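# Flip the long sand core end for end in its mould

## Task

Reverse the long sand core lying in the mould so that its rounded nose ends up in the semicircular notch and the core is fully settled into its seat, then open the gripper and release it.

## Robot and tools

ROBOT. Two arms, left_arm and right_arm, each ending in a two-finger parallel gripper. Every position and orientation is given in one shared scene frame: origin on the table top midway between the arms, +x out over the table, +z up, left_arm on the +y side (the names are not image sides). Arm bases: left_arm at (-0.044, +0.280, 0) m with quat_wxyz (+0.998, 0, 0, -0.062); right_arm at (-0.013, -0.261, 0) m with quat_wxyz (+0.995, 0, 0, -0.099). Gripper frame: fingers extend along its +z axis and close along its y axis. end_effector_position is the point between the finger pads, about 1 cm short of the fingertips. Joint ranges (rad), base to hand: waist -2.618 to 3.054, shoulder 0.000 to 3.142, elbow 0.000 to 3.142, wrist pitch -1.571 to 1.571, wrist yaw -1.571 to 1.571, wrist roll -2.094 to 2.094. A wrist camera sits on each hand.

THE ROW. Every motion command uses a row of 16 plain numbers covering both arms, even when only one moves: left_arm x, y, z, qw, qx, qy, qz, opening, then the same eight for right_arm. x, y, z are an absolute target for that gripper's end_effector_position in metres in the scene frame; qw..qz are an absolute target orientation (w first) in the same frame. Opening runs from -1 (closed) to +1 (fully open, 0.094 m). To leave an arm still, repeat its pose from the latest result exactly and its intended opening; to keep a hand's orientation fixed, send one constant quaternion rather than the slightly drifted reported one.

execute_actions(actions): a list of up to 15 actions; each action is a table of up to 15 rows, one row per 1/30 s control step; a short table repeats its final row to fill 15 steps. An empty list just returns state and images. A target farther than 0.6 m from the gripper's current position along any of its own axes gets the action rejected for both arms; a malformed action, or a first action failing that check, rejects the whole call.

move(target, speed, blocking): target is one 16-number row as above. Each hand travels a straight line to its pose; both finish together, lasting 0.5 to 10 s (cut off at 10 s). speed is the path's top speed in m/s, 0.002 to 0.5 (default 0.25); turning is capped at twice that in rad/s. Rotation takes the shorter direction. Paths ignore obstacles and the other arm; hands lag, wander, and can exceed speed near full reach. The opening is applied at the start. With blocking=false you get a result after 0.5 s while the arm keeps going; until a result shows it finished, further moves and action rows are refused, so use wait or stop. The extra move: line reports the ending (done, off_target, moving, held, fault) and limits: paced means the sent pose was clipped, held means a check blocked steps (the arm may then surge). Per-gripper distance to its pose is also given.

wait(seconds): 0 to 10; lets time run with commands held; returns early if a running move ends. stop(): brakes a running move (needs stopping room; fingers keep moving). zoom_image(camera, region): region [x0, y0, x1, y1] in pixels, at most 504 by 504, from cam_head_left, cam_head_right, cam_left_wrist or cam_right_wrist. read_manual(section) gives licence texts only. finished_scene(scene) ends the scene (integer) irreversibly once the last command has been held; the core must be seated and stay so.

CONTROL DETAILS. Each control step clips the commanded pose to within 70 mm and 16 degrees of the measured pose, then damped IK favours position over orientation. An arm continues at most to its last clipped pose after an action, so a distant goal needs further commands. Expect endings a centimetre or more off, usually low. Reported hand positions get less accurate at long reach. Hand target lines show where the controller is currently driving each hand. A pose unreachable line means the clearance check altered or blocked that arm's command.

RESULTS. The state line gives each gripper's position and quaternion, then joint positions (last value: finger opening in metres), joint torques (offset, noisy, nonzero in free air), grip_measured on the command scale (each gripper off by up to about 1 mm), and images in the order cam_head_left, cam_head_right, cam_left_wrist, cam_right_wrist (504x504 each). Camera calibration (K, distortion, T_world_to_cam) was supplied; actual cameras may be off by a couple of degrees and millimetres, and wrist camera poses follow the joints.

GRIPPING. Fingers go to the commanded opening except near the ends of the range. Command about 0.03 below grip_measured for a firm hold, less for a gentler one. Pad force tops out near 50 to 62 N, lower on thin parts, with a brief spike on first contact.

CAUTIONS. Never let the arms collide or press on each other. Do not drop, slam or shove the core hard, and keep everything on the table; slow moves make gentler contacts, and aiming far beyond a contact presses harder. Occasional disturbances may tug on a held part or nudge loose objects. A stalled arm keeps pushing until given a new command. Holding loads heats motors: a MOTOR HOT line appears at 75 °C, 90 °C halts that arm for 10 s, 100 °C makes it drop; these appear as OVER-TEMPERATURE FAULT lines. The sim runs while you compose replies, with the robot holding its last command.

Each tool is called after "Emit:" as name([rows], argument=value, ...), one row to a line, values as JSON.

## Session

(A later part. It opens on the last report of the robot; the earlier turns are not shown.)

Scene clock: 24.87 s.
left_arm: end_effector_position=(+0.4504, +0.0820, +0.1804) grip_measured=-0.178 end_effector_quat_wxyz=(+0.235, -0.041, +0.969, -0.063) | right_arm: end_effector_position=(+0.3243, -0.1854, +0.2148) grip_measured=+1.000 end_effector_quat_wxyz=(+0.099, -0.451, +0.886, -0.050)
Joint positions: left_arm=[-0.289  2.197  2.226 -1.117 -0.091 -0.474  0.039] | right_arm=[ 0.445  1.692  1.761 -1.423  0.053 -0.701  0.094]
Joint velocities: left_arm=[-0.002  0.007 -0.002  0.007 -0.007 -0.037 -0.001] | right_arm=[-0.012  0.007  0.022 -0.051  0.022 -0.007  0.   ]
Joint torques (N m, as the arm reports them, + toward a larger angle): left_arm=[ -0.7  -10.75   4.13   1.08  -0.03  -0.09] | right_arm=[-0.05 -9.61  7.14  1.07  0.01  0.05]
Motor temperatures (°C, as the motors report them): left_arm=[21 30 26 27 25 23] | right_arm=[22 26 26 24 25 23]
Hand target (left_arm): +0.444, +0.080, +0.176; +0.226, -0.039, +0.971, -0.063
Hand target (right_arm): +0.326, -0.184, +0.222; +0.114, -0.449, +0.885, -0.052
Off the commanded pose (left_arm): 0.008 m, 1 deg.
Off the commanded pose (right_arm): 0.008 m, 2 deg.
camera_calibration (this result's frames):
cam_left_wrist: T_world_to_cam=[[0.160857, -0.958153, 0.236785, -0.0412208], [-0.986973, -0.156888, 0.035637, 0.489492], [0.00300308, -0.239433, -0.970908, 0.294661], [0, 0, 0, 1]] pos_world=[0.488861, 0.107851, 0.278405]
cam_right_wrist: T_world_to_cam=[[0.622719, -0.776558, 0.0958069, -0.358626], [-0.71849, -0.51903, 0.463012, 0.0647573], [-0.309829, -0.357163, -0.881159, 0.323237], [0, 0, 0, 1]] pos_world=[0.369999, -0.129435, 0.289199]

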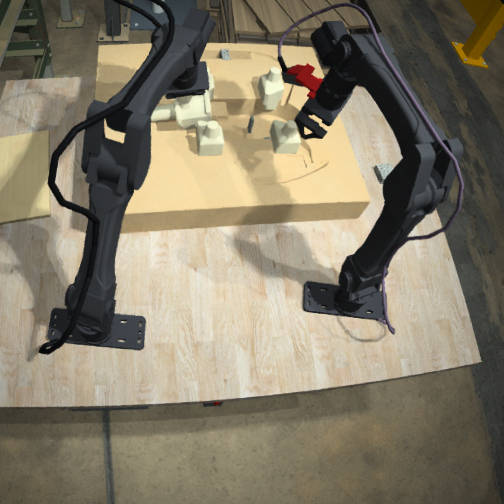

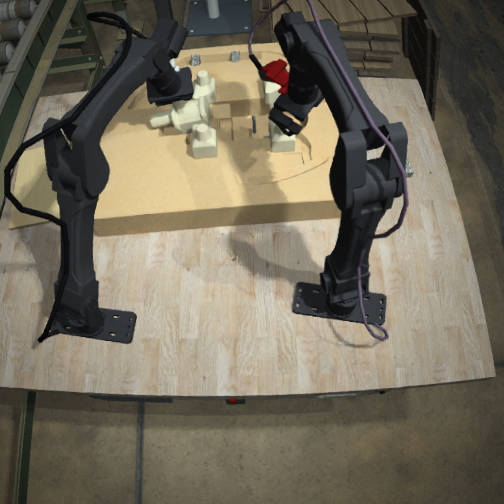

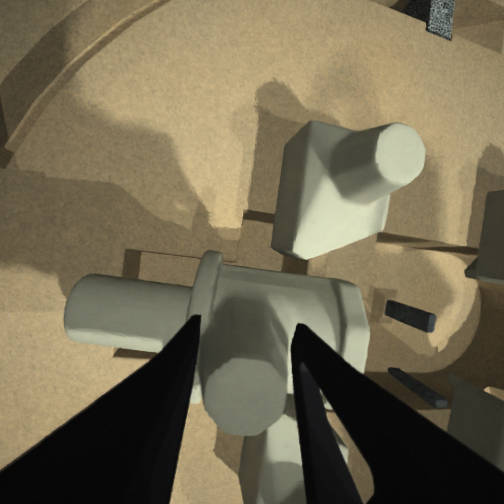

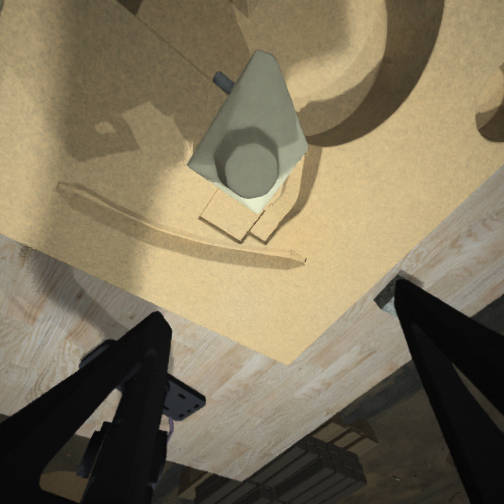

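Emit:
execute_actions([
  [[0.446,0.081,0.180,0.2259,-0.0386,0.9714,-0.0627,-0.2,0.326,-0.184,0.222,0.114,-0.449,0.885,-0.052,1],[0.447,0.081,0.182,0.2259,-0.0386,0.9714,-0.0627,-0.22,0.326,-0.184,0.222,0.114,-0.449,0.885,-0.052,1],[0.447,0.081,0.182,0.2259,-0.0386,0.9714,-0.0627,-0.24,0.326,-0.184,0.222,0.114,-0.449,0.885,-0.052,1],[0.447,0.081,0.182,0.2259,-0.0386,0.9714,-0.0627,-0.26,0.326,-0.184,0.222,0.114,-0.449,0.885,-0.052,1],[0.447,0.081,0.182,0.2259,-0.0386,0.9714,-0.0627,-0.28,0.326,-0.184,0.222,0.114,-0.449,0.885,-0.052,1],[0.447,0.081,0.182,0.2259,-0.0386,0.9714,-0.0627,-0.30,0.326,-0.184,0.222,0.114,-0.449,0.885,-0.052,1],[0.447,0.081,0.182,0.2259,-0.0386,0.9714,-0.0627,-0.33,0.326,-0.184,0.222,0.114,-0.449,0.885,-0.052,1],[0.447,0.081,0.182,0.2259,-0.0386,0.9714,-0.0627,-0.36,0.326,-0.184,0.222,0.114,-0.449,0.885,-0.052,1],[0.447,0.081,0.182,0.2259,-0.0386,0.9714,-0.0627,-0.4,0.326,-0.184,0.222,0.114,-0.449,0.885,-0.052,1]],
])

Scene clock: 25.77 s.
left_arm: end_effector_position=(+0.4506, +0.0823, +0.1804) grip_measured=-0.273 end_effector_quat_wxyz=(+0.235, -0.041, +0.969, -0.062) | right_arm: end_effector_position=(+0.3243, -0.1854, +0.2148) grip_measured=+1.000 end_effector_quat_wxyz=(+0.099, -0.451, +0.886, -0.050)
Joint positions: left_arm=[-0.289  2.197  2.226 -1.117 -0.093 -0.474  0.034] | right_arm=[ 0.445  1.692  1.761 -1.423  0.053 -0.701  0.094]
Joint velocities: left_arm=[ 0.002  0.002 -0.022  0.037  0.022 -0.022 -0.001] | right_arm=[ 0.002 -0.007  0.002  0.022  0.081  0.022  0.   ]
Joint torques (N m, as the arm reports them, + toward a larger angle): left_arm=[-0.27 -9.7   8.92  0.85  0.07 -0.03] | right_arm=[ 0.01 -9.56  7.36  1.04  0.06  0.08]
Motor temperatures (°C, as the motors report them): left_arm=[21 30 26 27 25 23] | right_arm=[22 26 26 24 25 23]
Hand target (left_arm): +0.447, +0.081, +0.182; +0.227, -0.039, +0.971, -0.063
Hand target (right_arm): +0.326, -0.184, +0.222; +0.114, -0.449, +0.885, -0.052
Off the commanded pose (left_arm): 0.004 m, 1 deg.
Off the commanded pose (right_arm): 0.008 m, 2 deg.
camera_calibration (this result's frames):
cam_left_wrist: T_world_to_cam=[[0.161546, -0.958376, 0.235412, -0.0409807], [-0.986858, -0.157818, 0.0347249, 0.489875], [0.00387263, -0.237928, -0.971275, 0.294221], [0, 0, 0, 1]] pos_world=[0.488918, 0.108039, 0.278406]
cam_right_wrist: T_world_to_cam=[[0.622719, -0.776558, 0.0958069, -0.358626], [-0.71849, -0.51903, 0.463012, 0.0647573], [-0.309829, -0.357163, -0.881159, 0.323237], [0, 0, 0, 1]] pos_world=[0.369999, -0.129435, 0.289199]

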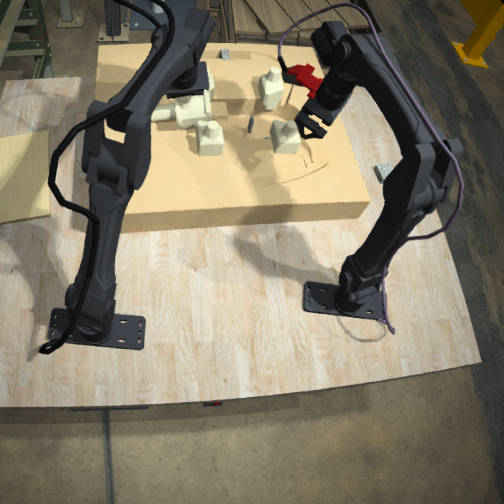

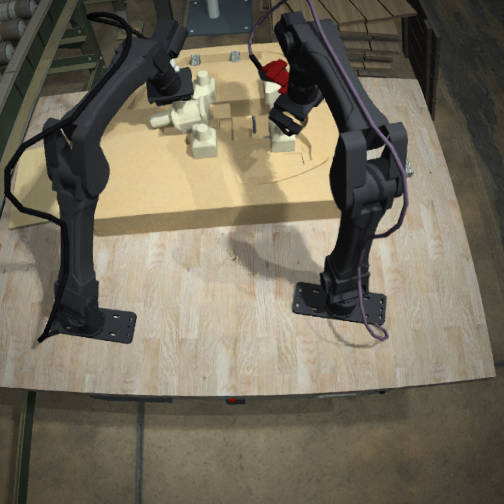

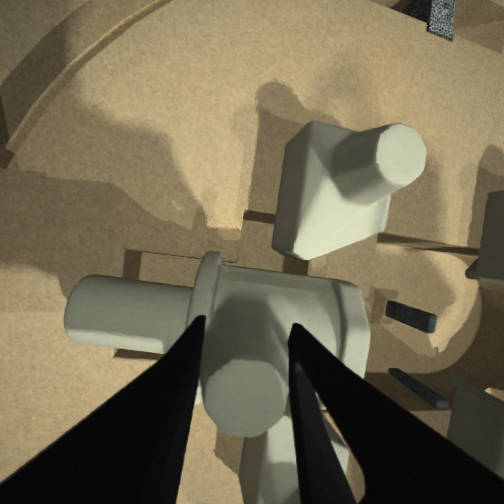

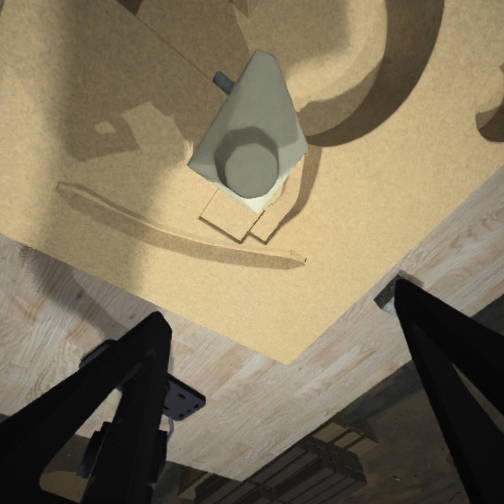

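Emit:
move(target=[0.468,0.083,0.272,0.3014,-0.0434,0.9506,-0.0594,-0.4,0.326,-0.184,0.222,0.114,-0.449,0.885,-0.052,1], speed=0.05)

Scene clock: 28.67 s.
left_arm: end_effector_position=(+0.4499, +0.0911, +0.2209) grip_measured=-0.273 end_effector_quat_wxyz=(+0.230, -0.040, +0.972, -0.035) | right_arm: end_effector_position=(+0.3243, -0.1854, +0.2148) grip_measured=+1.000 end_effector_quat_wxyz=(+0.099, -0.451, +0.886, -0.050)
Joint positions: left_arm=[-0.289  2.422  2.82  -1.518 -0.137 -0.463  0.034] | right_arm=[ 0.445  1.692  1.761 -1.423  0.053 -0.701  0.094]
Joint velocities: left_arm=[ 0.007  0.007  0.002  0.037 -0.051  0.037  0.   ] | right_arm=[-0.012  0.007 -0.007  0.022 -0.022 -0.022  0.   ]
Joint torques (N m, as the arm reports them, + toward a larger angle): left_arm=[ -0.81 -13.47  10.69   1.57  -0.37  -0.02] | right_arm=[ 0.04 -9.68  7.15  1.06  0.01  0.08]
Motor temperatures (°C, as the motors report them): left_arm=[21 30 26 27 25 23] | right_arm=[22 26 26 24 25 23]
Hand target (left_arm): +0.460, +0.086, +0.272; +0.309, -0.043, +0.948, -0.062
Hand target (right_arm): +0.326, -0.184, +0.222; +0.114, -0.449, +0.885, -0.052
Off the commanded pose (left_arm): 0.055 m, 9 deg.
Off the commanded pose (right_arm): 0.008 m, 2 deg.
elbow stopped short (left arm): the move would have taken joint 3 (elbow) straighter than the controller allows; a more bent joint 3 avoids this.
move: off_target (left_arm)
camera_calibration (this result's frames):
cam_left_wrist: T_world_to_cam=[[0.173739, -0.96789, 0.181667, -0.034738], [-0.984772, -0.169594, 0.0382283, 0.488509], [-0.00619115, -0.185542, -0.982617, 0.338002], [0, 0, 0, 1]] pos_world=[0.489198, 0.111939, 0.319762]
cam_right_wrist: T_world_to_cam=[[0.622719, -0.776558, 0.0958069, -0.358626], [-0.71849, -0.51903, 0.463012, 0.0647573], [-0.309829, -0.357163, -0.881159, 0.323237], [0, 0, 0, 1]] pos_world=[0.369999, -0.129435, 0.289199]

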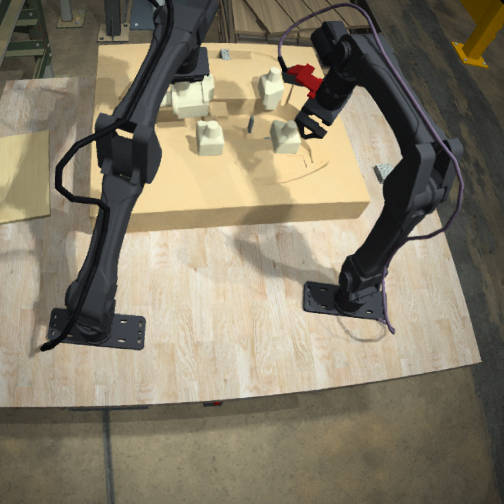

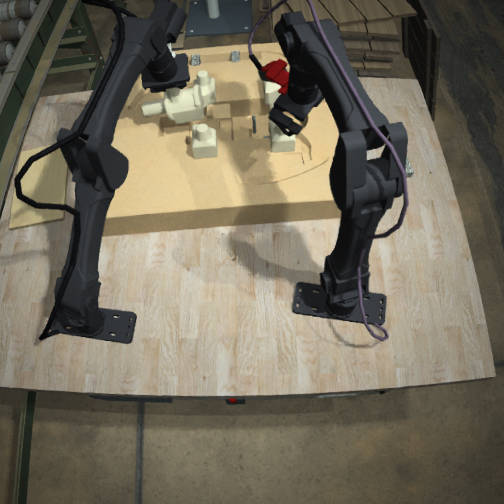

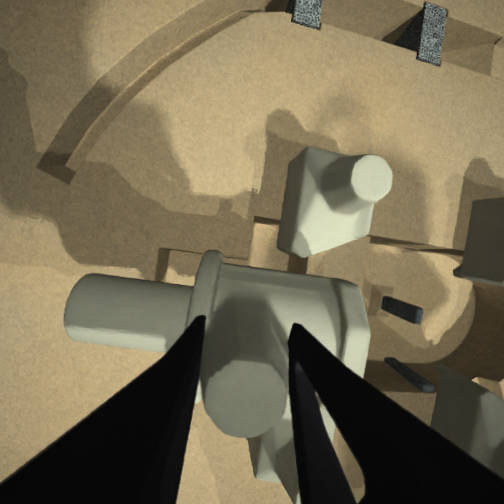

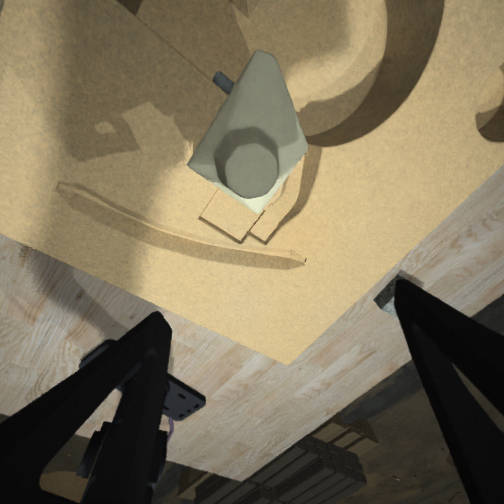

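Emit:
execute_actions([
  [[0.46,0.088,0.272,0.3014,-0.0434,0.9506,-0.0594,-0.4,0.326,-0.184,0.222,0.114,-0.449,0.885,-0.052,1],[0.46,0.091,0.272,0.3014,-0.0434,0.9506,-0.0594,-0.4,0.326,-0.184,0.222,0.114,-0.449,0.885,-0.052,1],[0.46,0.095,0.273,0.3014,-0.0434,0.9506,-0.0594,-0.4,0.326,-0.184,0.222,0.114,-0.449,0.885,-0.052,1],[0.46,0.100,0.273,0.3014,-0.0434,0.9506,-0.0594,-0.4,0.326,-0.184,0.222,0.114,-0.449,0.885,-0.052,1],[0.46,0.105,0.274,0.3014,-0.0434,0.9506,-0.0594,-0.4,0.326,-0.184,0.222,0.114,-0.449,0.885,-0.052,1],[0.46,0.110,0.274,0.3014,-0.0434,0.9506,-0.0594,-0.4,0.326,-0.184,0.222,0.114,-0.449,0.885,-0.052,1],[0.46,0.115,0.275,0.3014,-0.0434,0.9506,-0.0594,-0.4,0.326,-0.184,0.222,0.114,-0.449,0.885,-0.052,1],[0.46,0.120,0.275,0.3014,-0.0434,0.9506,-0.0594,-0.4,0.326,-0.184,0.222,0.114,-0.449,0.885,-0.052,1],[0.46,0.125,0.276,0.3014,-0.0434,0.9506,-0.0594,-0.4,0.326,-0.184,0.222,0.114,-0.449,0.885,-0.052,1],[0.46,0.130,0.276,0.3014,-0.0434,0.9506,-0.0594,-0.4,0.326,-0.184,0.222,0.114,-0.449,0.885,-0.052,1],[0.46,0.135,0.277,0.3014,-0.0434,0.9506,-0.0594,-0.4,0.326,-0.184,0.222,0.114,-0.449,0.885,-0.052,1],[0.459,0.140,0.277,0.3014,-0.0434,0.9506,-0.0594,-0.4,0.326,-0.184,0.222,0.114,-0.449,0.885,-0.052,1],[0.458,0.145,0.278,0.3014,-0.0434,0.9506,-0.0594,-0.4,0.326,-0.184,0.222,0.114,-0.449,0.885,-0.052,1],[0.456,0.150,0.278,0.3014,-0.0434,0.9506,-0.0594,-0.4,0.326,-0.184,0.222,0.114,-0.449,0.885,-0.052,1],[0.453,0.154,0.279,0.3014,-0.0434,0.9506,-0.0594,-0.4,0.326,-0.184,0.222,0.114,-0.449,0.885,-0.052,1]],
  [[0.449,0.158,0.280,0.3014,-0.042,0.9508,-0.055,-0.4,0.326,-0.184,0.222,0.114,-0.449,0.885,-0.052,1],[0.445,0.161,0.281,0.3013,-0.041,0.9510,-0.050,-0.4,0.326,-0.184,0.222,0.114,-0.449,0.885,-0.052,1],[0.440,0.164,0.282,0.3013,-0.039,0.9512,-0.046,-0.4,0.326,-0.184,0.222,0.114,-0.449,0.885,-0.052,1],[0.435,0.166,0.283,0.3012,-0.038,0.9514,-0.041,-0.4,0.326,-0.184,0.222,0.114,-0.449,0.885,-0.052,1],[0.430,0.168,0.284,0.3012,-0.036,0.9516,-0.037,-0.4,0.326,-0.184,0.222,0.114,-0.449,0.885,-0.052,1],[0.425,0.169,0.285,0.3011,-0.035,0.9518,-0.032,-0.4,0.326,-0.184,0.222,0.114,-0.449,0.885,-0.052,1],[0.420,0.170,0.286,0.3011,-0.034,0.9520,-0.028,-0.4,0.326,-0.184,0.222,0.114,-0.449,0.885,-0.052,1],[0.415,0.170,0.287,0.3010,-0.032,0.9522,-0.023,-0.4,0.326,-0.184,0.222,0.114,-0.449,0.885,-0.052,1],[0.410,0.170,0.288,0.3010,-0.031,0.9524,-0.019,-0.4,0.326,-0.184,0.222,0.114,-0.449,0.885,-0.052,1],[0.405,0.170,0.289,0.3009,-0.029,0.9526,-0.014,-0.4,0.326,-0.184,0.222,0.114,-0.449,0.885,-0.052,1],[0.400,0.170,0.290,0.3009,-0.028,0.9528,-0.010,-0.4,0.326,-0.184,0.222,0.114,-0.449,0.885,-0.052,1],[0.395,0.170,0.291,0.3008,-0.027,0.9530,-0.005,-0.4,0.326,-0.184,0.222,0.114,-0.449,0.885,-0.052,1],[0.390,0.170,0.292,0.3008,-0.025,0.9532,-0.001,-0.4,0.326,-0.184,0.222,0.114,-0.449,0.885,-0.052,1],[0.385,0.170,0.293,0.3007,-0.024,0.9533,0.003,-0.4,0.326,-0.184,0.222,0.114,-0.449,0.885,-0.052,1],[0.380,0.170,0.294,0.3006,-0.0225,0.9534,0.0071,-0.4,0.326,-0.184,0.222,0.114,-0.449,0.885,-0.052,1]],
])

Scene clock: 31.33 s.
left_arm: end_effector_position=(+0.3687, +0.1734, +0.2476) grip_measured=-0.273 end_effector_quat_wxyz=(+0.195, -0.021, +0.980, +0.016) | right_arm: end_effector_position=(+0.3243, -0.1854, +0.2148) grip_measured=+1.000 end_effector_quat_wxyz=(+0.099, -0.451, +0.886, -0.050)
Joint positions: left_arm=[-0.197  1.93   2.15  -1.429 -0.159 -0.335  0.034] | right_arm=[ 0.445  1.692  1.761 -1.423  0.053 -0.701  0.094]
Joint velocities: left_arm=[-0.286 -0.686 -0.686  0.242 -0.212 -0.081  0.002] | right_arm=[-0.002  0.002  0.002  0.081 -0.007  0.037  0.   ]
Joint torques (N m, as the arm reports them, + toward a larger angle): left_arm=[ -0.48 -11.53   7.42   1.57  -0.48  -0.03] | right_arm=[ 0.11 -9.52  7.32  1.02  0.03  0.09]
Motor temperatures (°C, as the motors report them): left_arm=[21 31 26 27 25 23] | right_arm=[22 26 26 24 25 23]
Hand target (left_arm): +0.376, +0.172, +0.294; +0.290, -0.026, +0.957, +0.008
Hand target (right_arm): +0.326, -0.184, +0.222; +0.114, -0.449, +0.885, -0.052
Off the commanded pose (left_arm): 0.048 m, 13 deg.
Off the commanded pose (right_arm): 0.008 m, 2 deg.
camera_calibration (this result's frames):
cam_left_wrist: T_world_to_cam=[[0.16759, -0.983613, 0.0664726, 0.0877198], [-0.982327, -0.160909, 0.0956111, 0.404932], [-0.0833483, -0.0813213, -0.993197, 0.391986], [0, 0, 0, 1]] pos_world=[0.415747, 0.183316, 0.344773]
cam_right_wrist: T_world_to_cam=[[0.622719, -0.776558, 0.0958069, -0.358626], [-0.71849, -0.51903, 0.463012, 0.0647573], [-0.309829, -0.357163, -0.881159, 0.323237], [0, 0, 0, 1]] pos_world=[0.369999, -0.129435, 0.289199]

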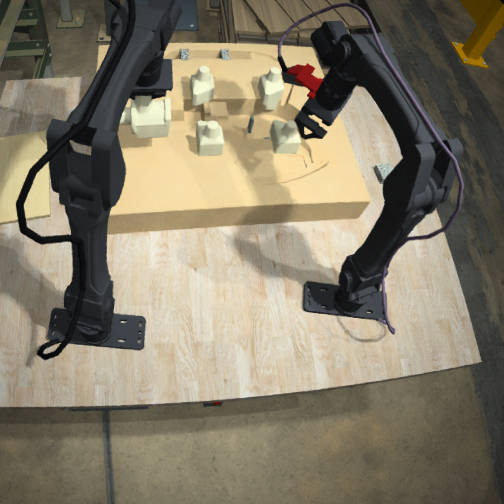

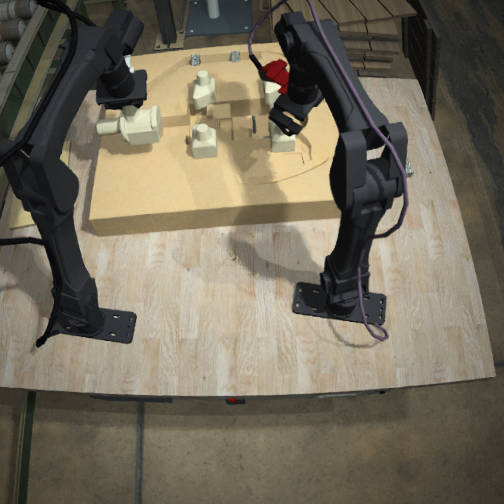

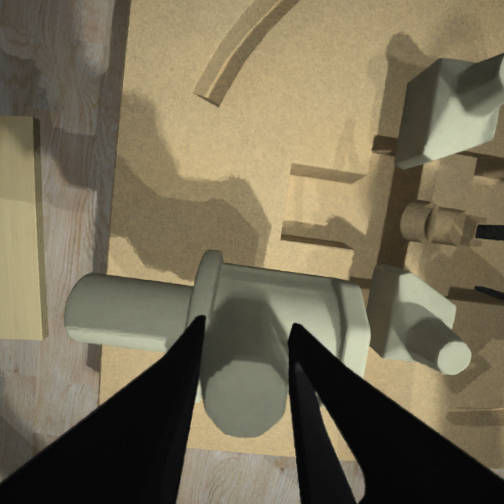

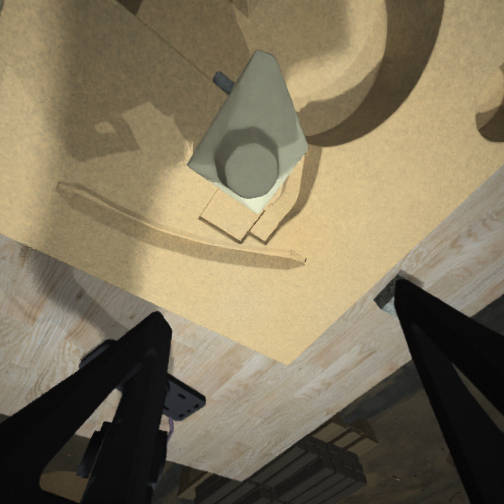

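Emit:
execute_actions([
  [[0.377,0.170,0.294,0.3006,-0.0225,0.9534,0.0071,-0.4,0.326,-0.184,0.222,0.114,-0.449,0.885,-0.052,1],[0.372,0.169,0.293,0.3006,-0.0225,0.9534,0.0071,-0.4,0.326,-0.184,0.222,0.114,-0.449,0.885,-0.052,1],[0.366,0.168,0.292,0.3006,-0.0225,0.9534,0.0071,-0.4,0.326,-0.184,0.222,0.114,-0.449,0.885,-0.052,1],[0.359,0.166,0.292,0.3006,-0.0225,0.9534,0.0071,-0.4,0.326,-0.184,0.222,0.114,-0.449,0.885,-0.052,1],[0.351,0.165,0.291,0.3006,-0.0225,0.9534,0.0071,-0.4,0.326,-0.184,0.222,0.114,-0.449,0.885,-0.052,1],[0.343,0.163,0.290,0.3006,-0.0225,0.9534,0.0071,-0.4,0.326,-0.184,0.222,0.114,-0.449,0.885,-0.052,1],[0.335,0.162,0.289,0.3006,-0.0225,0.9534,0.0071,-0.4,0.326,-0.184,0.222,0.114,-0.449,0.885,-0.052,1],[0.327,0.160,0.288,0.3006,-0.0225,0.9534,0.0071,-0.4,0.326,-0.184,0.222,0.114,-0.449,0.885,-0.052,1],[0.319,0.159,0.287,0.3006,-0.0225,0.9534,0.0071,-0.4,0.326,-0.184,0.222,0.114,-0.449,0.885,-0.052,1],[0.311,0.157,0.286,0.3006,-0.0225,0.9534,0.0071,-0.4,0.326,-0.184,0.222,0.114,-0.449,0.885,-0.052,1],[0.303,0.156,0.286,0.3006,-0.0225,0.9534,0.0071,-0.4,0.326,-0.184,0.222,0.114,-0.449,0.885,-0.052,1],[0.295,0.154,0.285,0.3006,-0.0225,0.9534,0.0071,-0.4,0.326,-0.184,0.222,0.114,-0.449,0.885,-0.052,1],[0.287,0.153,0.284,0.3006,-0.0225,0.9534,0.0071,-0.4,0.326,-0.184,0.222,0.114,-0.449,0.885,-0.052,1],[0.279,0.152,0.283,0.3006,-0.0225,0.9534,0.0071,-0.4,0.326,-0.184,0.222,0.114,-0.449,0.885,-0.052,1],[0.271,0.150,0.282,0.3006,-0.0225,0.9534,0.0071,-0.4,0.326,-0.184,0.222,0.114,-0.449,0.885,-0.052,1]],
  [[0.263,0.149,0.281,0.2983,-0.0266,0.9538,0.0082,-0.4,0.326,-0.184,0.222,0.114,-0.449,0.885,-0.052,1],[0.255,0.147,0.280,0.2960,-0.0307,0.9543,0.0093,-0.4,0.326,-0.184,0.222,0.114,-0.449,0.885,-0.052,1],[0.247,0.146,0.280,0.2937,-0.0348,0.9547,0.0103,-0.4,0.326,-0.184,0.222,0.114,-0.449,0.885,-0.052,1],[0.239,0.144,0.279,0.2914,-0.0389,0.9551,0.0114,-0.4,0.326,-0.184,0.222,0.114,-0.449,0.885,-0.052,1],[0.231,0.143,0.278,0.2891,-0.0430,0.9556,0.0125,-0.4,0.326,-0.184,0.222,0.114,-0.449,0.885,-0.052,1],[0.223,0.141,0.277,0.2868,-0.0471,0.9560,0.0136,-0.4,0.326,-0.184,0.222,0.114,-0.449,0.885,-0.052,1],[0.215,0.140,0.276,0.2846,-0.0512,0.9564,0.0147,-0.4,0.326,-0.184,0.222,0.114,-0.449,0.885,-0.052,1],[0.207,0.138,0.275,0.2823,-0.0553,0.9569,0.0157,-0.4,0.326,-0.184,0.222,0.114,-0.449,0.885,-0.052,1],[0.199,0.137,0.274,0.2800,-0.0594,0.9573,0.0168,-0.4,0.326,-0.184,0.222,0.114,-0.449,0.885,-0.052,1],[0.191,0.135,0.274,0.2777,-0.0635,0.9577,0.0179,-0.4,0.326,-0.184,0.222,0.114,-0.449,0.885,-0.052,1],[0.184,0.134,0.273,0.2754,-0.0676,0.9582,0.0190,-0.4,0.326,-0.184,0.222,0.114,-0.449,0.885,-0.052,1],[0.177,0.133,0.272,0.2731,-0.0717,0.9586,0.0201,-0.4,0.326,-0.184,0.222,0.114,-0.449,0.885,-0.052,1],[0.171,0.132,0.271,0.2708,-0.0758,0.9590,0.0211,-0.4,0.326,-0.184,0.222,0.114,-0.449,0.885,-0.052,1],[0.165,0.131,0.271,0.2685,-0.0799,0.9595,0.0222,-0.4,0.326,-0.184,0.222,0.114,-0.449,0.885,-0.052,1],[0.160,0.130,0.270,0.2662,-0.0840,0.9599,0.0233,-0.4,0.326,-0.184,0.222,0.114,-0.449,0.885,-0.052,1]],
])

Scene clock: 33.93 s.
left_arm: end_effector_position=(+0.1666, +0.1180, +0.2473) grip_measured=-0.273 end_effector_quat_wxyz=(+0.214, -0.016, +0.976, +0.019) | right_arm: end_effector_position=(+0.3243, -0.1854, +0.2148) grip_measured=+1.000 end_effector_quat_wxyz=(+0.099, -0.451, +0.886, -0.050)
Joint positions: left_arm=[-0.775  1.378  1.543 -1.492 -0.362 -0.885  0.034] | right_arm=[ 0.445  1.692  1.761 -1.423  0.053 -0.701  0.094]
Joint velocities: left_arm=[-0.72  -0.076 -0.002 -0.535 -0.168 -1.033  0.   ] | right_arm=[ 0.007 -0.017  0.012 -0.007  0.022 -0.037  0.   ]
Joint torques (N m, as the arm reports them, + toward a larger angle): left_arm=[-0.07 -6.8   6.95  1.04 -1.04 -0.02] | right_arm=[ 0.1  -9.6   7.15  1.04  0.    0.08]
Motor temperatures (°C, as the motors report them): left_arm=[21 31 26 27 25 23] | right_arm=[22 26 26 24 25 23]
Hand target (left_arm): +0.161, +0.131, +0.267; +0.257, -0.077, +0.963, +0.010
Hand target (right_arm): +0.326, -0.184, +0.222; +0.114, -0.449, +0.885, -0.052
Off the commanded pose (left_arm): 0.027 m, 10 deg.
Off the commanded pose (right_arm): 0.008 m, 2 deg.
camera_calibration (this result's frames):
cam_left_wrist: T_world_to_cam=[[0.154627, -0.985921, 0.0636384, 0.0702478], [-0.986931, -0.151185, 0.0557791, 0.206952], [-0.0453726, -0.0714316, -0.996413, 0.363577], [0, 0, 0, 1]] pos_world=[0.209881, 0.126518, 0.346259]
cam_right_wrist: T_world_to_cam=[[0.622719, -0.776558, 0.0958069, -0.358626], [-0.71849, -0.51903, 0.463012, 0.0647573], [-0.309829, -0.357163, -0.881159, 0.323237], [0, 0, 0, 1]] pos_world=[0.369999, -0.129435, 0.289199]

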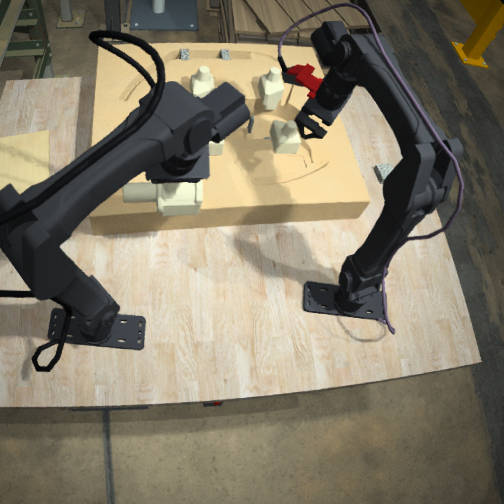

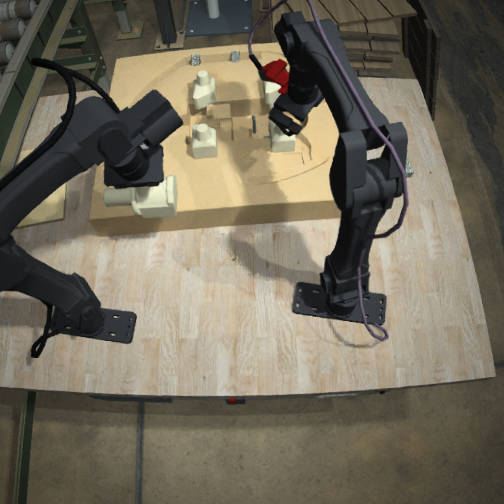

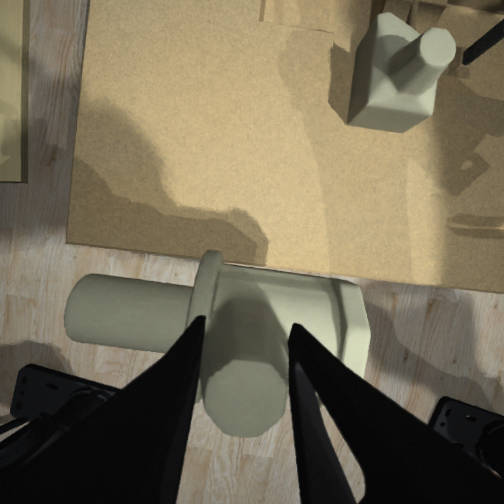

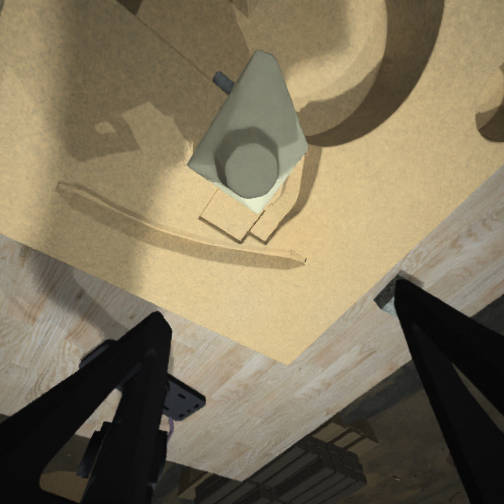

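Emit:
move(target=[0.07,-0.03,0.17,0.2549,-0.1677,0.9512,0.0449,-0.4,0.326,-0.184,0.222,0.114,-0.449,0.885,-0.052,1], speed=0.15)

Scene clock: 36.37 s.
left_arm: end_effector_position=(+0.0589, -0.0325, +0.1409) grip_measured=-0.273 end_effector_quat_wxyz=(+0.216, -0.167, +0.960, +0.063) | right_arm: end_effector_position=(+0.3243, -0.1854, +0.2148) grip_measured=+1.000 end_effector_quat_wxyz=(+0.099, -0.451, +0.886, -0.050)
Joint positions: left_arm=[-1.355  1.913  1.684 -1.514 -0.422 -1.86   0.034] | right_arm=[ 0.445  1.692  1.761 -1.423  0.053 -0.701  0.094]
Joint velocities: left_arm=[-0.002  0.012 -0.017  0.007 -0.037 -0.022 -0.001] | right_arm=[ 0.002 -0.002 -0.012 -0.007  0.007  0.037  0.   ]
Joint torques (N m, as the arm reports them, + toward a larger angle): left_arm=[-0.25 -9.31 10.06 -0.32 -1.13 -0.08] | right_arm=[ 0.07 -9.59  7.34  1.04  0.04  0.06]
Motor temperatures (°C, as the motors report them): left_arm=[21 31 26 27 25 23] | right_arm=[22 26 26 24 25 23]
Hand target (left_arm): +0.069, -0.030, +0.168; +0.247, -0.169, +0.953, +0.046
Hand target (right_arm): +0.326, -0.184, +0.222; +0.114, -0.449, +0.885, -0.052
Off the commanded pose (left_arm): 0.031 m, 5 deg.
Off the commanded pose (right_arm): 0.008 m, 2 deg.
joint sent to its limit (left arm) — the command would take joint 4 (wrist pitch) past its lower limit, so that joint was sent only as far as its limit.
move: off_target (left_arm)
camera_calibration (this result's frames):
cam_left_wrist: T_world_to_cam=[[0.453405, -0.890034, 0.0475779, -0.0668926], [-0.891254, -0.45216, 0.034903, 0.0713578], [-0.00955199, -0.0582291, -0.998258, 0.240585], [0, 0, 0, 1]] pos_world=[0.0962254, -0.0132625, 0.240857]
cam_right_wrist: T_world_to_cam=[[0.622719, -0.776558, 0.0958069, -0.358626], [-0.71849, -0.51903, 0.463012, 0.0647573], [-0.309829, -0.357163, -0.881159, 0.323237], [0, 0, 0, 1]] pos_world=[0.369999, -0.129435, 0.289199]

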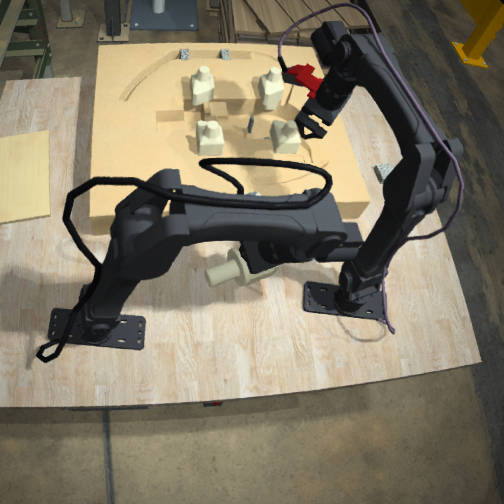

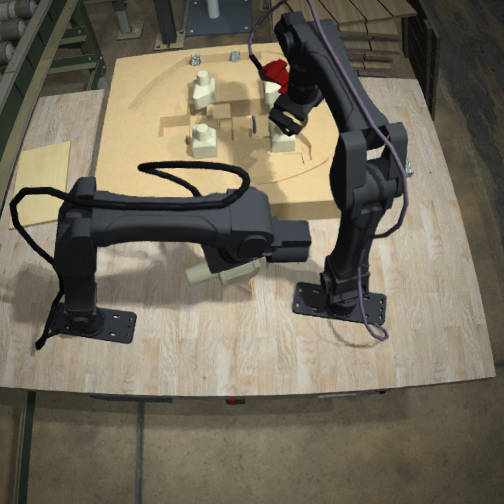

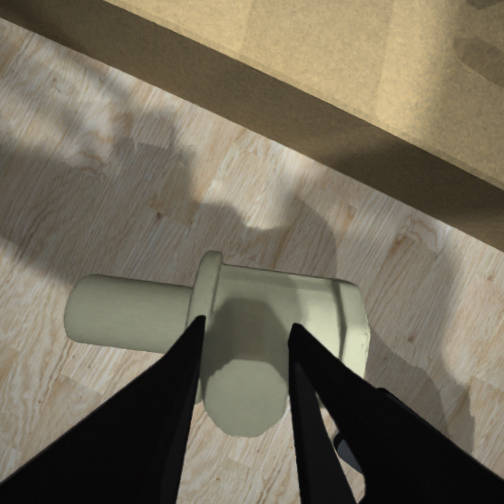

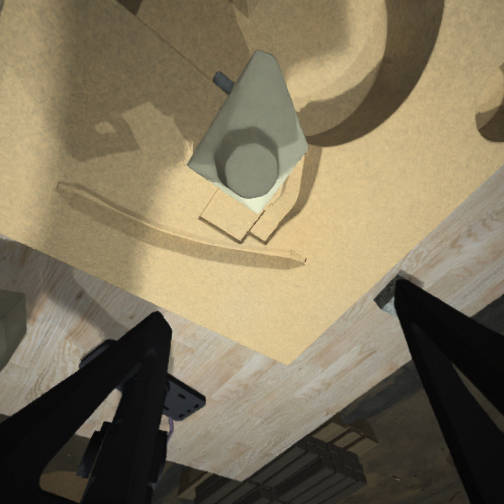

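Emit:
execute_actions([
  [[0.07,-0.03,0.168,0.2560,-0.1681,0.9509,0.0434,-0.4,0.326,-0.184,0.222,0.114,-0.449,0.885,-0.052,1],[0.07,-0.03,0.166,0.2571,-0.1685,0.9506,0.0419,-0.4,0.326,-0.184,0.222,0.114,-0.449,0.885,-0.052,1],[0.07,-0.03,0.164,0.2582,-0.1690,0.9502,0.0404,-0.4,0.326,-0.184,0.222,0.114,-0.449,0.885,-0.052,1],[0.07,-0.03,0.162,0.2594,-0.1694,0.9499,0.0389,-0.4,0.326,-0.184,0.222,0.114,-0.449,0.885,-0.052,1],[0.07,-0.03,0.160,0.2605,-0.1698,0.9496,0.0374,-0.4,0.326,-0.184,0.222,0.114,-0.449,0.885,-0.052,1],[0.07,-0.03,0.158,0.2616,-0.1702,0.9493,0.0359,-0.4,0.326,-0.184,0.222,0.114,-0.449,0.885,-0.052,1],[0.07,-0.03,0.156,0.2627,-0.1706,0.9490,0.0344,-0.4,0.326,-0.184,0.222,0.114,-0.449,0.885,-0.052,1],[0.07,-0.03,0.154,0.2638,-0.1711,0.9486,0.0328,-0.4,0.326,-0.184,0.222,0.114,-0.449,0.885,-0.052,1],[0.07,-0.03,0.152,0.2649,-0.1715,0.9483,0.0313,-0.4,0.326,-0.184,0.222,0.114,-0.449,0.885,-0.052,1],[0.07,-0.03,0.150,0.2660,-0.1719,0.9480,0.0298,-0.4,0.326,-0.184,0.222,0.114,-0.449,0.885,-0.052,1],[0.07,-0.03,0.148,0.2671,-0.1723,0.9477,0.0283,-0.4,0.326,-0.184,0.222,0.114,-0.449,0.885,-0.052,1],[0.07,-0.03,0.146,0.2683,-0.1727,0.9474,0.0268,-0.4,0.326,-0.184,0.222,0.114,-0.449,0.885,-0.052,1],[0.07,-0.03,0.144,0.2694,-0.1732,0.9470,0.0253,-0.4,0.326,-0.184,0.222,0.114,-0.449,0.885,-0.052,1],[0.07,-0.03,0.142,0.2705,-0.1736,0.9467,0.0238,-0.4,0.326,-0.184,0.222,0.114,-0.449,0.885,-0.052,1],[0.07,-0.03,0.140,0.2716,-0.1740,0.9464,0.0223,-0.4,0.326,-0.184,0.222,0.114,-0.449,0.885,-0.052,1]],
  [[0.07,-0.03,0.1385,0.2716,-0.1740,0.9464,0.0223,-0.4,0.326,-0.184,0.222,0.114,-0.449,0.885,-0.052,1],[0.07,-0.03,0.137,0.2716,-0.1740,0.9464,0.0223,-0.4,0.326,-0.184,0.222,0.114,-0.449,0.885,-0.052,1],[0.07,-0.03,0.1355,0.2716,-0.1740,0.9464,0.0223,-0.4,0.326,-0.184,0.222,0.114,-0.449,0.885,-0.052,1],[0.07,-0.03,0.134,0.2716,-0.1740,0.9464,0.0223,-0.4,0.326,-0.184,0.222,0.114,-0.449,0.885,-0.052,1],[0.07,-0.03,0.1325,0.2716,-0.1740,0.9464,0.0223,-0.4,0.326,-0.184,0.222,0.114,-0.449,0.885,-0.052,1],[0.07,-0.03,0.131,0.2716,-0.1740,0.9464,0.0223,-0.4,0.326,-0.184,0.222,0.114,-0.449,0.885,-0.052,1],[0.07,-0.03,0.1295,0.2716,-0.1740,0.9464,0.0223,-0.4,0.326,-0.184,0.222,0.114,-0.449,0.885,-0.052,1],[0.07,-0.03,0.128,0.2716,-0.1740,0.9464,0.0223,-0.4,0.326,-0.184,0.222,0.114,-0.449,0.885,-0.052,1],[0.07,-0.03,0.1265,0.2716,-0.1740,0.9464,0.0223,-0.4,0.326,-0.184,0.222,0.114,-0.449,0.885,-0.052,1],[0.07,-0.03,0.125,0.2716,-0.1740,0.9464,0.0223,-0.4,0.326,-0.184,0.222,0.114,-0.449,0.885,-0.052,1]],
])

Scene clock: 38.80 s.
left_arm: end_effector_position=(+0.0611, -0.0314, +0.0988) grip_measured=-0.273 end_effector_quat_wxyz=(+0.239, -0.174, +0.954, +0.053) | right_arm: end_effector_position=(+0.3243, -0.1854, +0.2148) grip_measured=+1.000 end_effector_quat_wxyz=(+0.099, -0.451, +0.886, -0.050)
Joint positions: left_arm=[-1.371  1.913  1.504 -1.33  -0.468 -1.895  0.034] | right_arm=[ 0.445  1.692  1.761 -1.423  0.053 -0.701  0.094]
Joint velocities: left_arm=[-0.002 -0.012  0.002 -0.037  0.007 -0.081  0.   ] | right_arm=[ 0.012 -0.007  0.002  0.051 -0.081 -0.051  0.   ]
Joint torques (N m, as the arm reports them, + toward a larger angle): left_arm=[ -0.78 -11.18   5.74   0.01  -1.18  -0.09] | right_arm=[ 0.05 -9.53  7.16  1.08 -0.02  0.03]
Motor temperatures (°C, as the motors report them): left_arm=[21 31 26 27 25 23] | right_arm=[22 26 26 24 25 23]
Hand target (left_arm): +0.070, -0.030, +0.124; +0.271, -0.174, +0.946, +0.024
Hand target (right_arm): +0.326, -0.184, +0.222; +0.114, -0.449, +0.885, -0.052
Off the commanded pose (left_arm): 0.028 m, 5 deg.
Off the commanded pose (right_arm): 0.008 m, 2 deg.
camera_calibration (this result's frames):
cam_left_wrist: T_world_to_cam=[[0.457322, -0.885307, 0.0841931, -0.0686235], [-0.888287, -0.459269, -0.00427945, 0.0787705], [0.0424559, -0.0728306, -0.99644, 0.194803], [0, 0, 0, 1]] pos_world=[0.0930834, -0.0103884, 0.200224]
cam_right_wrist: T_world_to_cam=[[0.622719, -0.776558, 0.0958069, -0.358626], [-0.71849, -0.51903, 0.463012, 0.0647573], [-0.309829, -0.357163, -0.881159, 0.323237], [0, 0, 0, 1]] pos_world=[0.369999, -0.129435, 0.289199]

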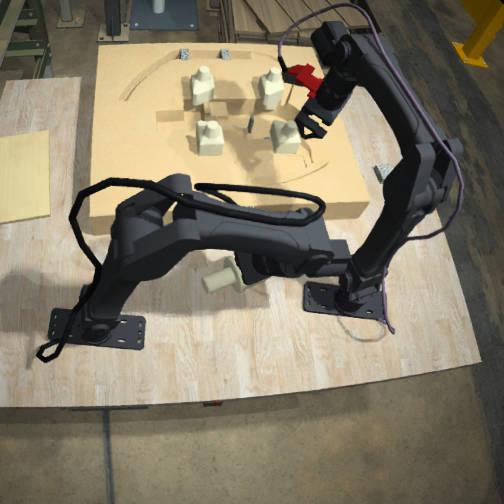

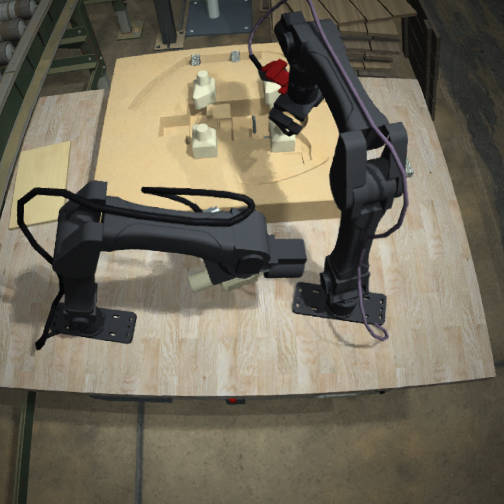

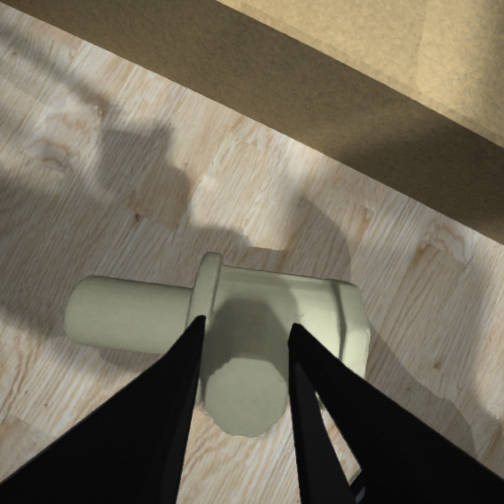

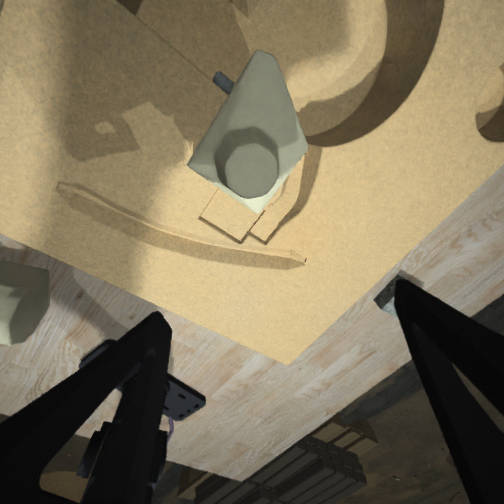

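Emit:
execute_actions([
  [[0.07,-0.03,0.124,0.2716,-0.1740,0.9464,0.0223,-0.4,0.326,-0.184,0.222,0.114,-0.449,0.885,-0.052,1],[0.07,-0.03,0.123,0.2716,-0.1740,0.9464,0.0223,-0.4,0.326,-0.184,0.222,0.114,-0.449,0.885,-0.052,1],[0.07,-0.03,0.122,0.2716,-0.1740,0.9464,0.0223,-0.4,0.326,-0.184,0.222,0.114,-0.449,0.885,-0.052,1],[0.07,-0.03,0.121,0.2716,-0.1740,0.9464,0.0223,-0.4,0.326,-0.184,0.222,0.114,-0.449,0.885,-0.052,1],[0.07,-0.03,0.120,0.2716,-0.1740,0.9464,0.0223,-0.4,0.326,-0.184,0.222,0.114,-0.449,0.885,-0.052,1],[0.07,-0.03,0.119,0.2716,-0.1740,0.9464,0.0223,-0.4,0.326,-0.184,0.222,0.114,-0.449,0.885,-0.052,1],[0.07,-0.03,0.118,0.2716,-0.1740,0.9464,0.0223,-0.4,0.326,-0.184,0.222,0.114,-0.449,0.885,-0.052,1],[0.07,-0.03,0.117,0.2716,-0.1740,0.9464,0.0223,-0.4,0.326,-0.184,0.222,0.114,-0.449,0.885,-0.052,1],[0.07,-0.03,0.116,0.2716,-0.1740,0.9464,0.0223,-0.4,0.326,-0.184,0.222,0.114,-0.449,0.885,-0.052,1],[0.07,-0.03,0.115,0.2716,-0.1740,0.9464,0.0223,-0.4,0.326,-0.184,0.222,0.114,-0.449,0.885,-0.052,1],[0.07,-0.03,0.114,0.2716,-0.1740,0.9464,0.0223,-0.4,0.326,-0.184,0.222,0.114,-0.449,0.885,-0.052,1],[0.07,-0.03,0.113,0.2716,-0.1740,0.9464,0.0223,-0.4,0.326,-0.184,0.222,0.114,-0.449,0.885,-0.052,1],[0.07,-0.03,0.112,0.2716,-0.1740,0.9464,0.0223,-0.4,0.326,-0.184,0.222,0.114,-0.449,0.885,-0.052,1],[0.07,-0.03,0.111,0.2716,-0.1740,0.9464,0.0223,-0.4,0.326,-0.184,0.222,0.114,-0.449,0.885,-0.052,1],[0.07,-0.03,0.110,0.2716,-0.1740,0.9464,0.0223,-0.4,0.326,-0.184,0.222,0.114,-0.449,0.885,-0.052,1]],
])

Scene clock: 39.97 s.
left_arm: end_effector_position=(+0.0643, -0.0293, +0.0970) grip_measured=-0.273 end_effector_quat_wxyz=(+0.249, -0.174, +0.952, +0.047) | right_arm: end_effector_position=(+0.3243, -0.1854, +0.2148) grip_measured=+1.000 end_effector_quat_wxyz=(+0.099, -0.451, +0.886, -0.050)
Joint positions: left_arm=[-1.371  1.9    1.473 -1.304 -0.489 -1.895  0.034] | right_arm=[ 0.445  1.692  1.761 -1.423  0.053 -0.701  0.094]
Joint velocities: left_arm=[-0.017 -0.037 -0.032  0.051 -0.066  0.051 -0.001] | right_arm=[-0.017 -0.012 -0.007  0.037 -0.051  0.007  0.   ]
Joint torques (N m, as the arm reports them, + toward a larger angle): left_arm=[-0.76 -9.79  4.55  0.17 -0.83 -0.11] | right_arm=[ 0.28 -9.8   7.22  1.08  0.02  0.06]
Motor temperatures (°C, as the motors report them): left_arm=[21 31 26 27 25 23] | right_arm=[22 26 26 24 25 23]
Hand target (left_arm): +0.070, -0.030, +0.110; +0.271, -0.175, +0.946, +0.023
Hand target (right_arm): +0.326, -0.184, +0.222; +0.114, -0.449, +0.885, -0.052
Off the commanded pose (left_arm): 0.014 m, 4 deg.
Off the commanded pose (right_arm): 0.008 m, 2 deg.
camera_calibration (this result's frames):
cam_left_wrist: T_world_to_cam=[[0.45224, -0.88631, 0.0996711, -0.0693062], [-0.889617, -0.456243, -0.0205915, 0.0843444], [0.0637247, -0.0793568, -0.994807, 0.191273], [0, 0, 0, 1]] pos_world=[0.0941885, -0.0077664, 0.198924]
cam_right_wrist: T_world_to_cam=[[0.622719, -0.776558, 0.0958069, -0.358626], [-0.71849, -0.51903, 0.463012, 0.0647573], [-0.309829, -0.357163, -0.881159, 0.323237], [0, 0, 0, 1]] pos_world=[0.369999, -0.129435, 0.289199]

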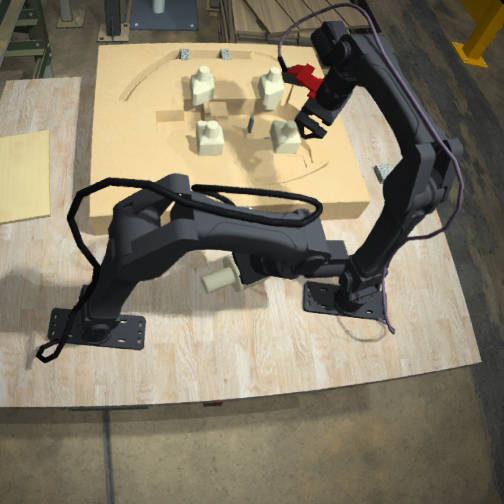

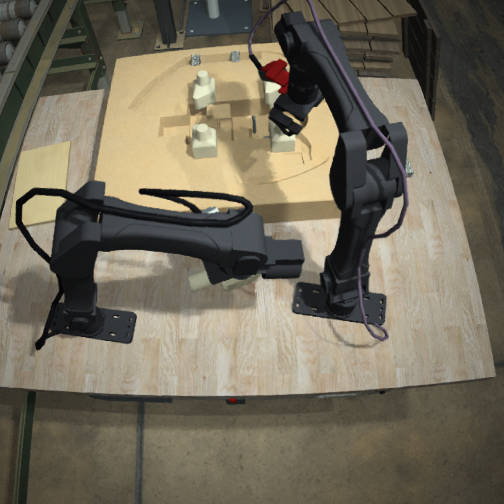

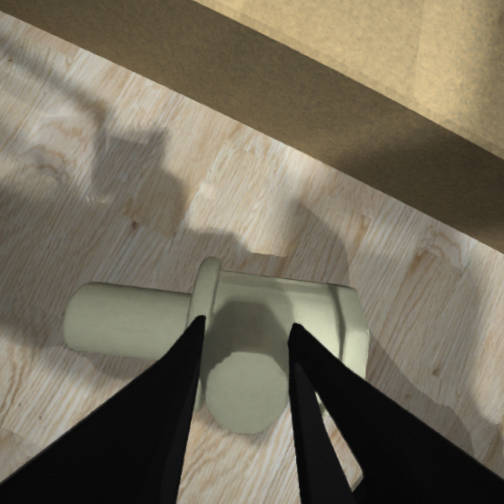

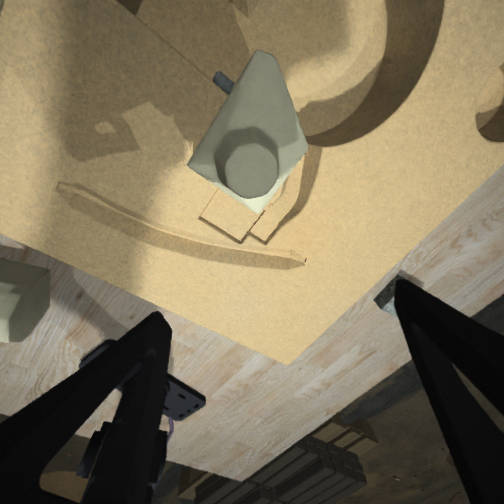

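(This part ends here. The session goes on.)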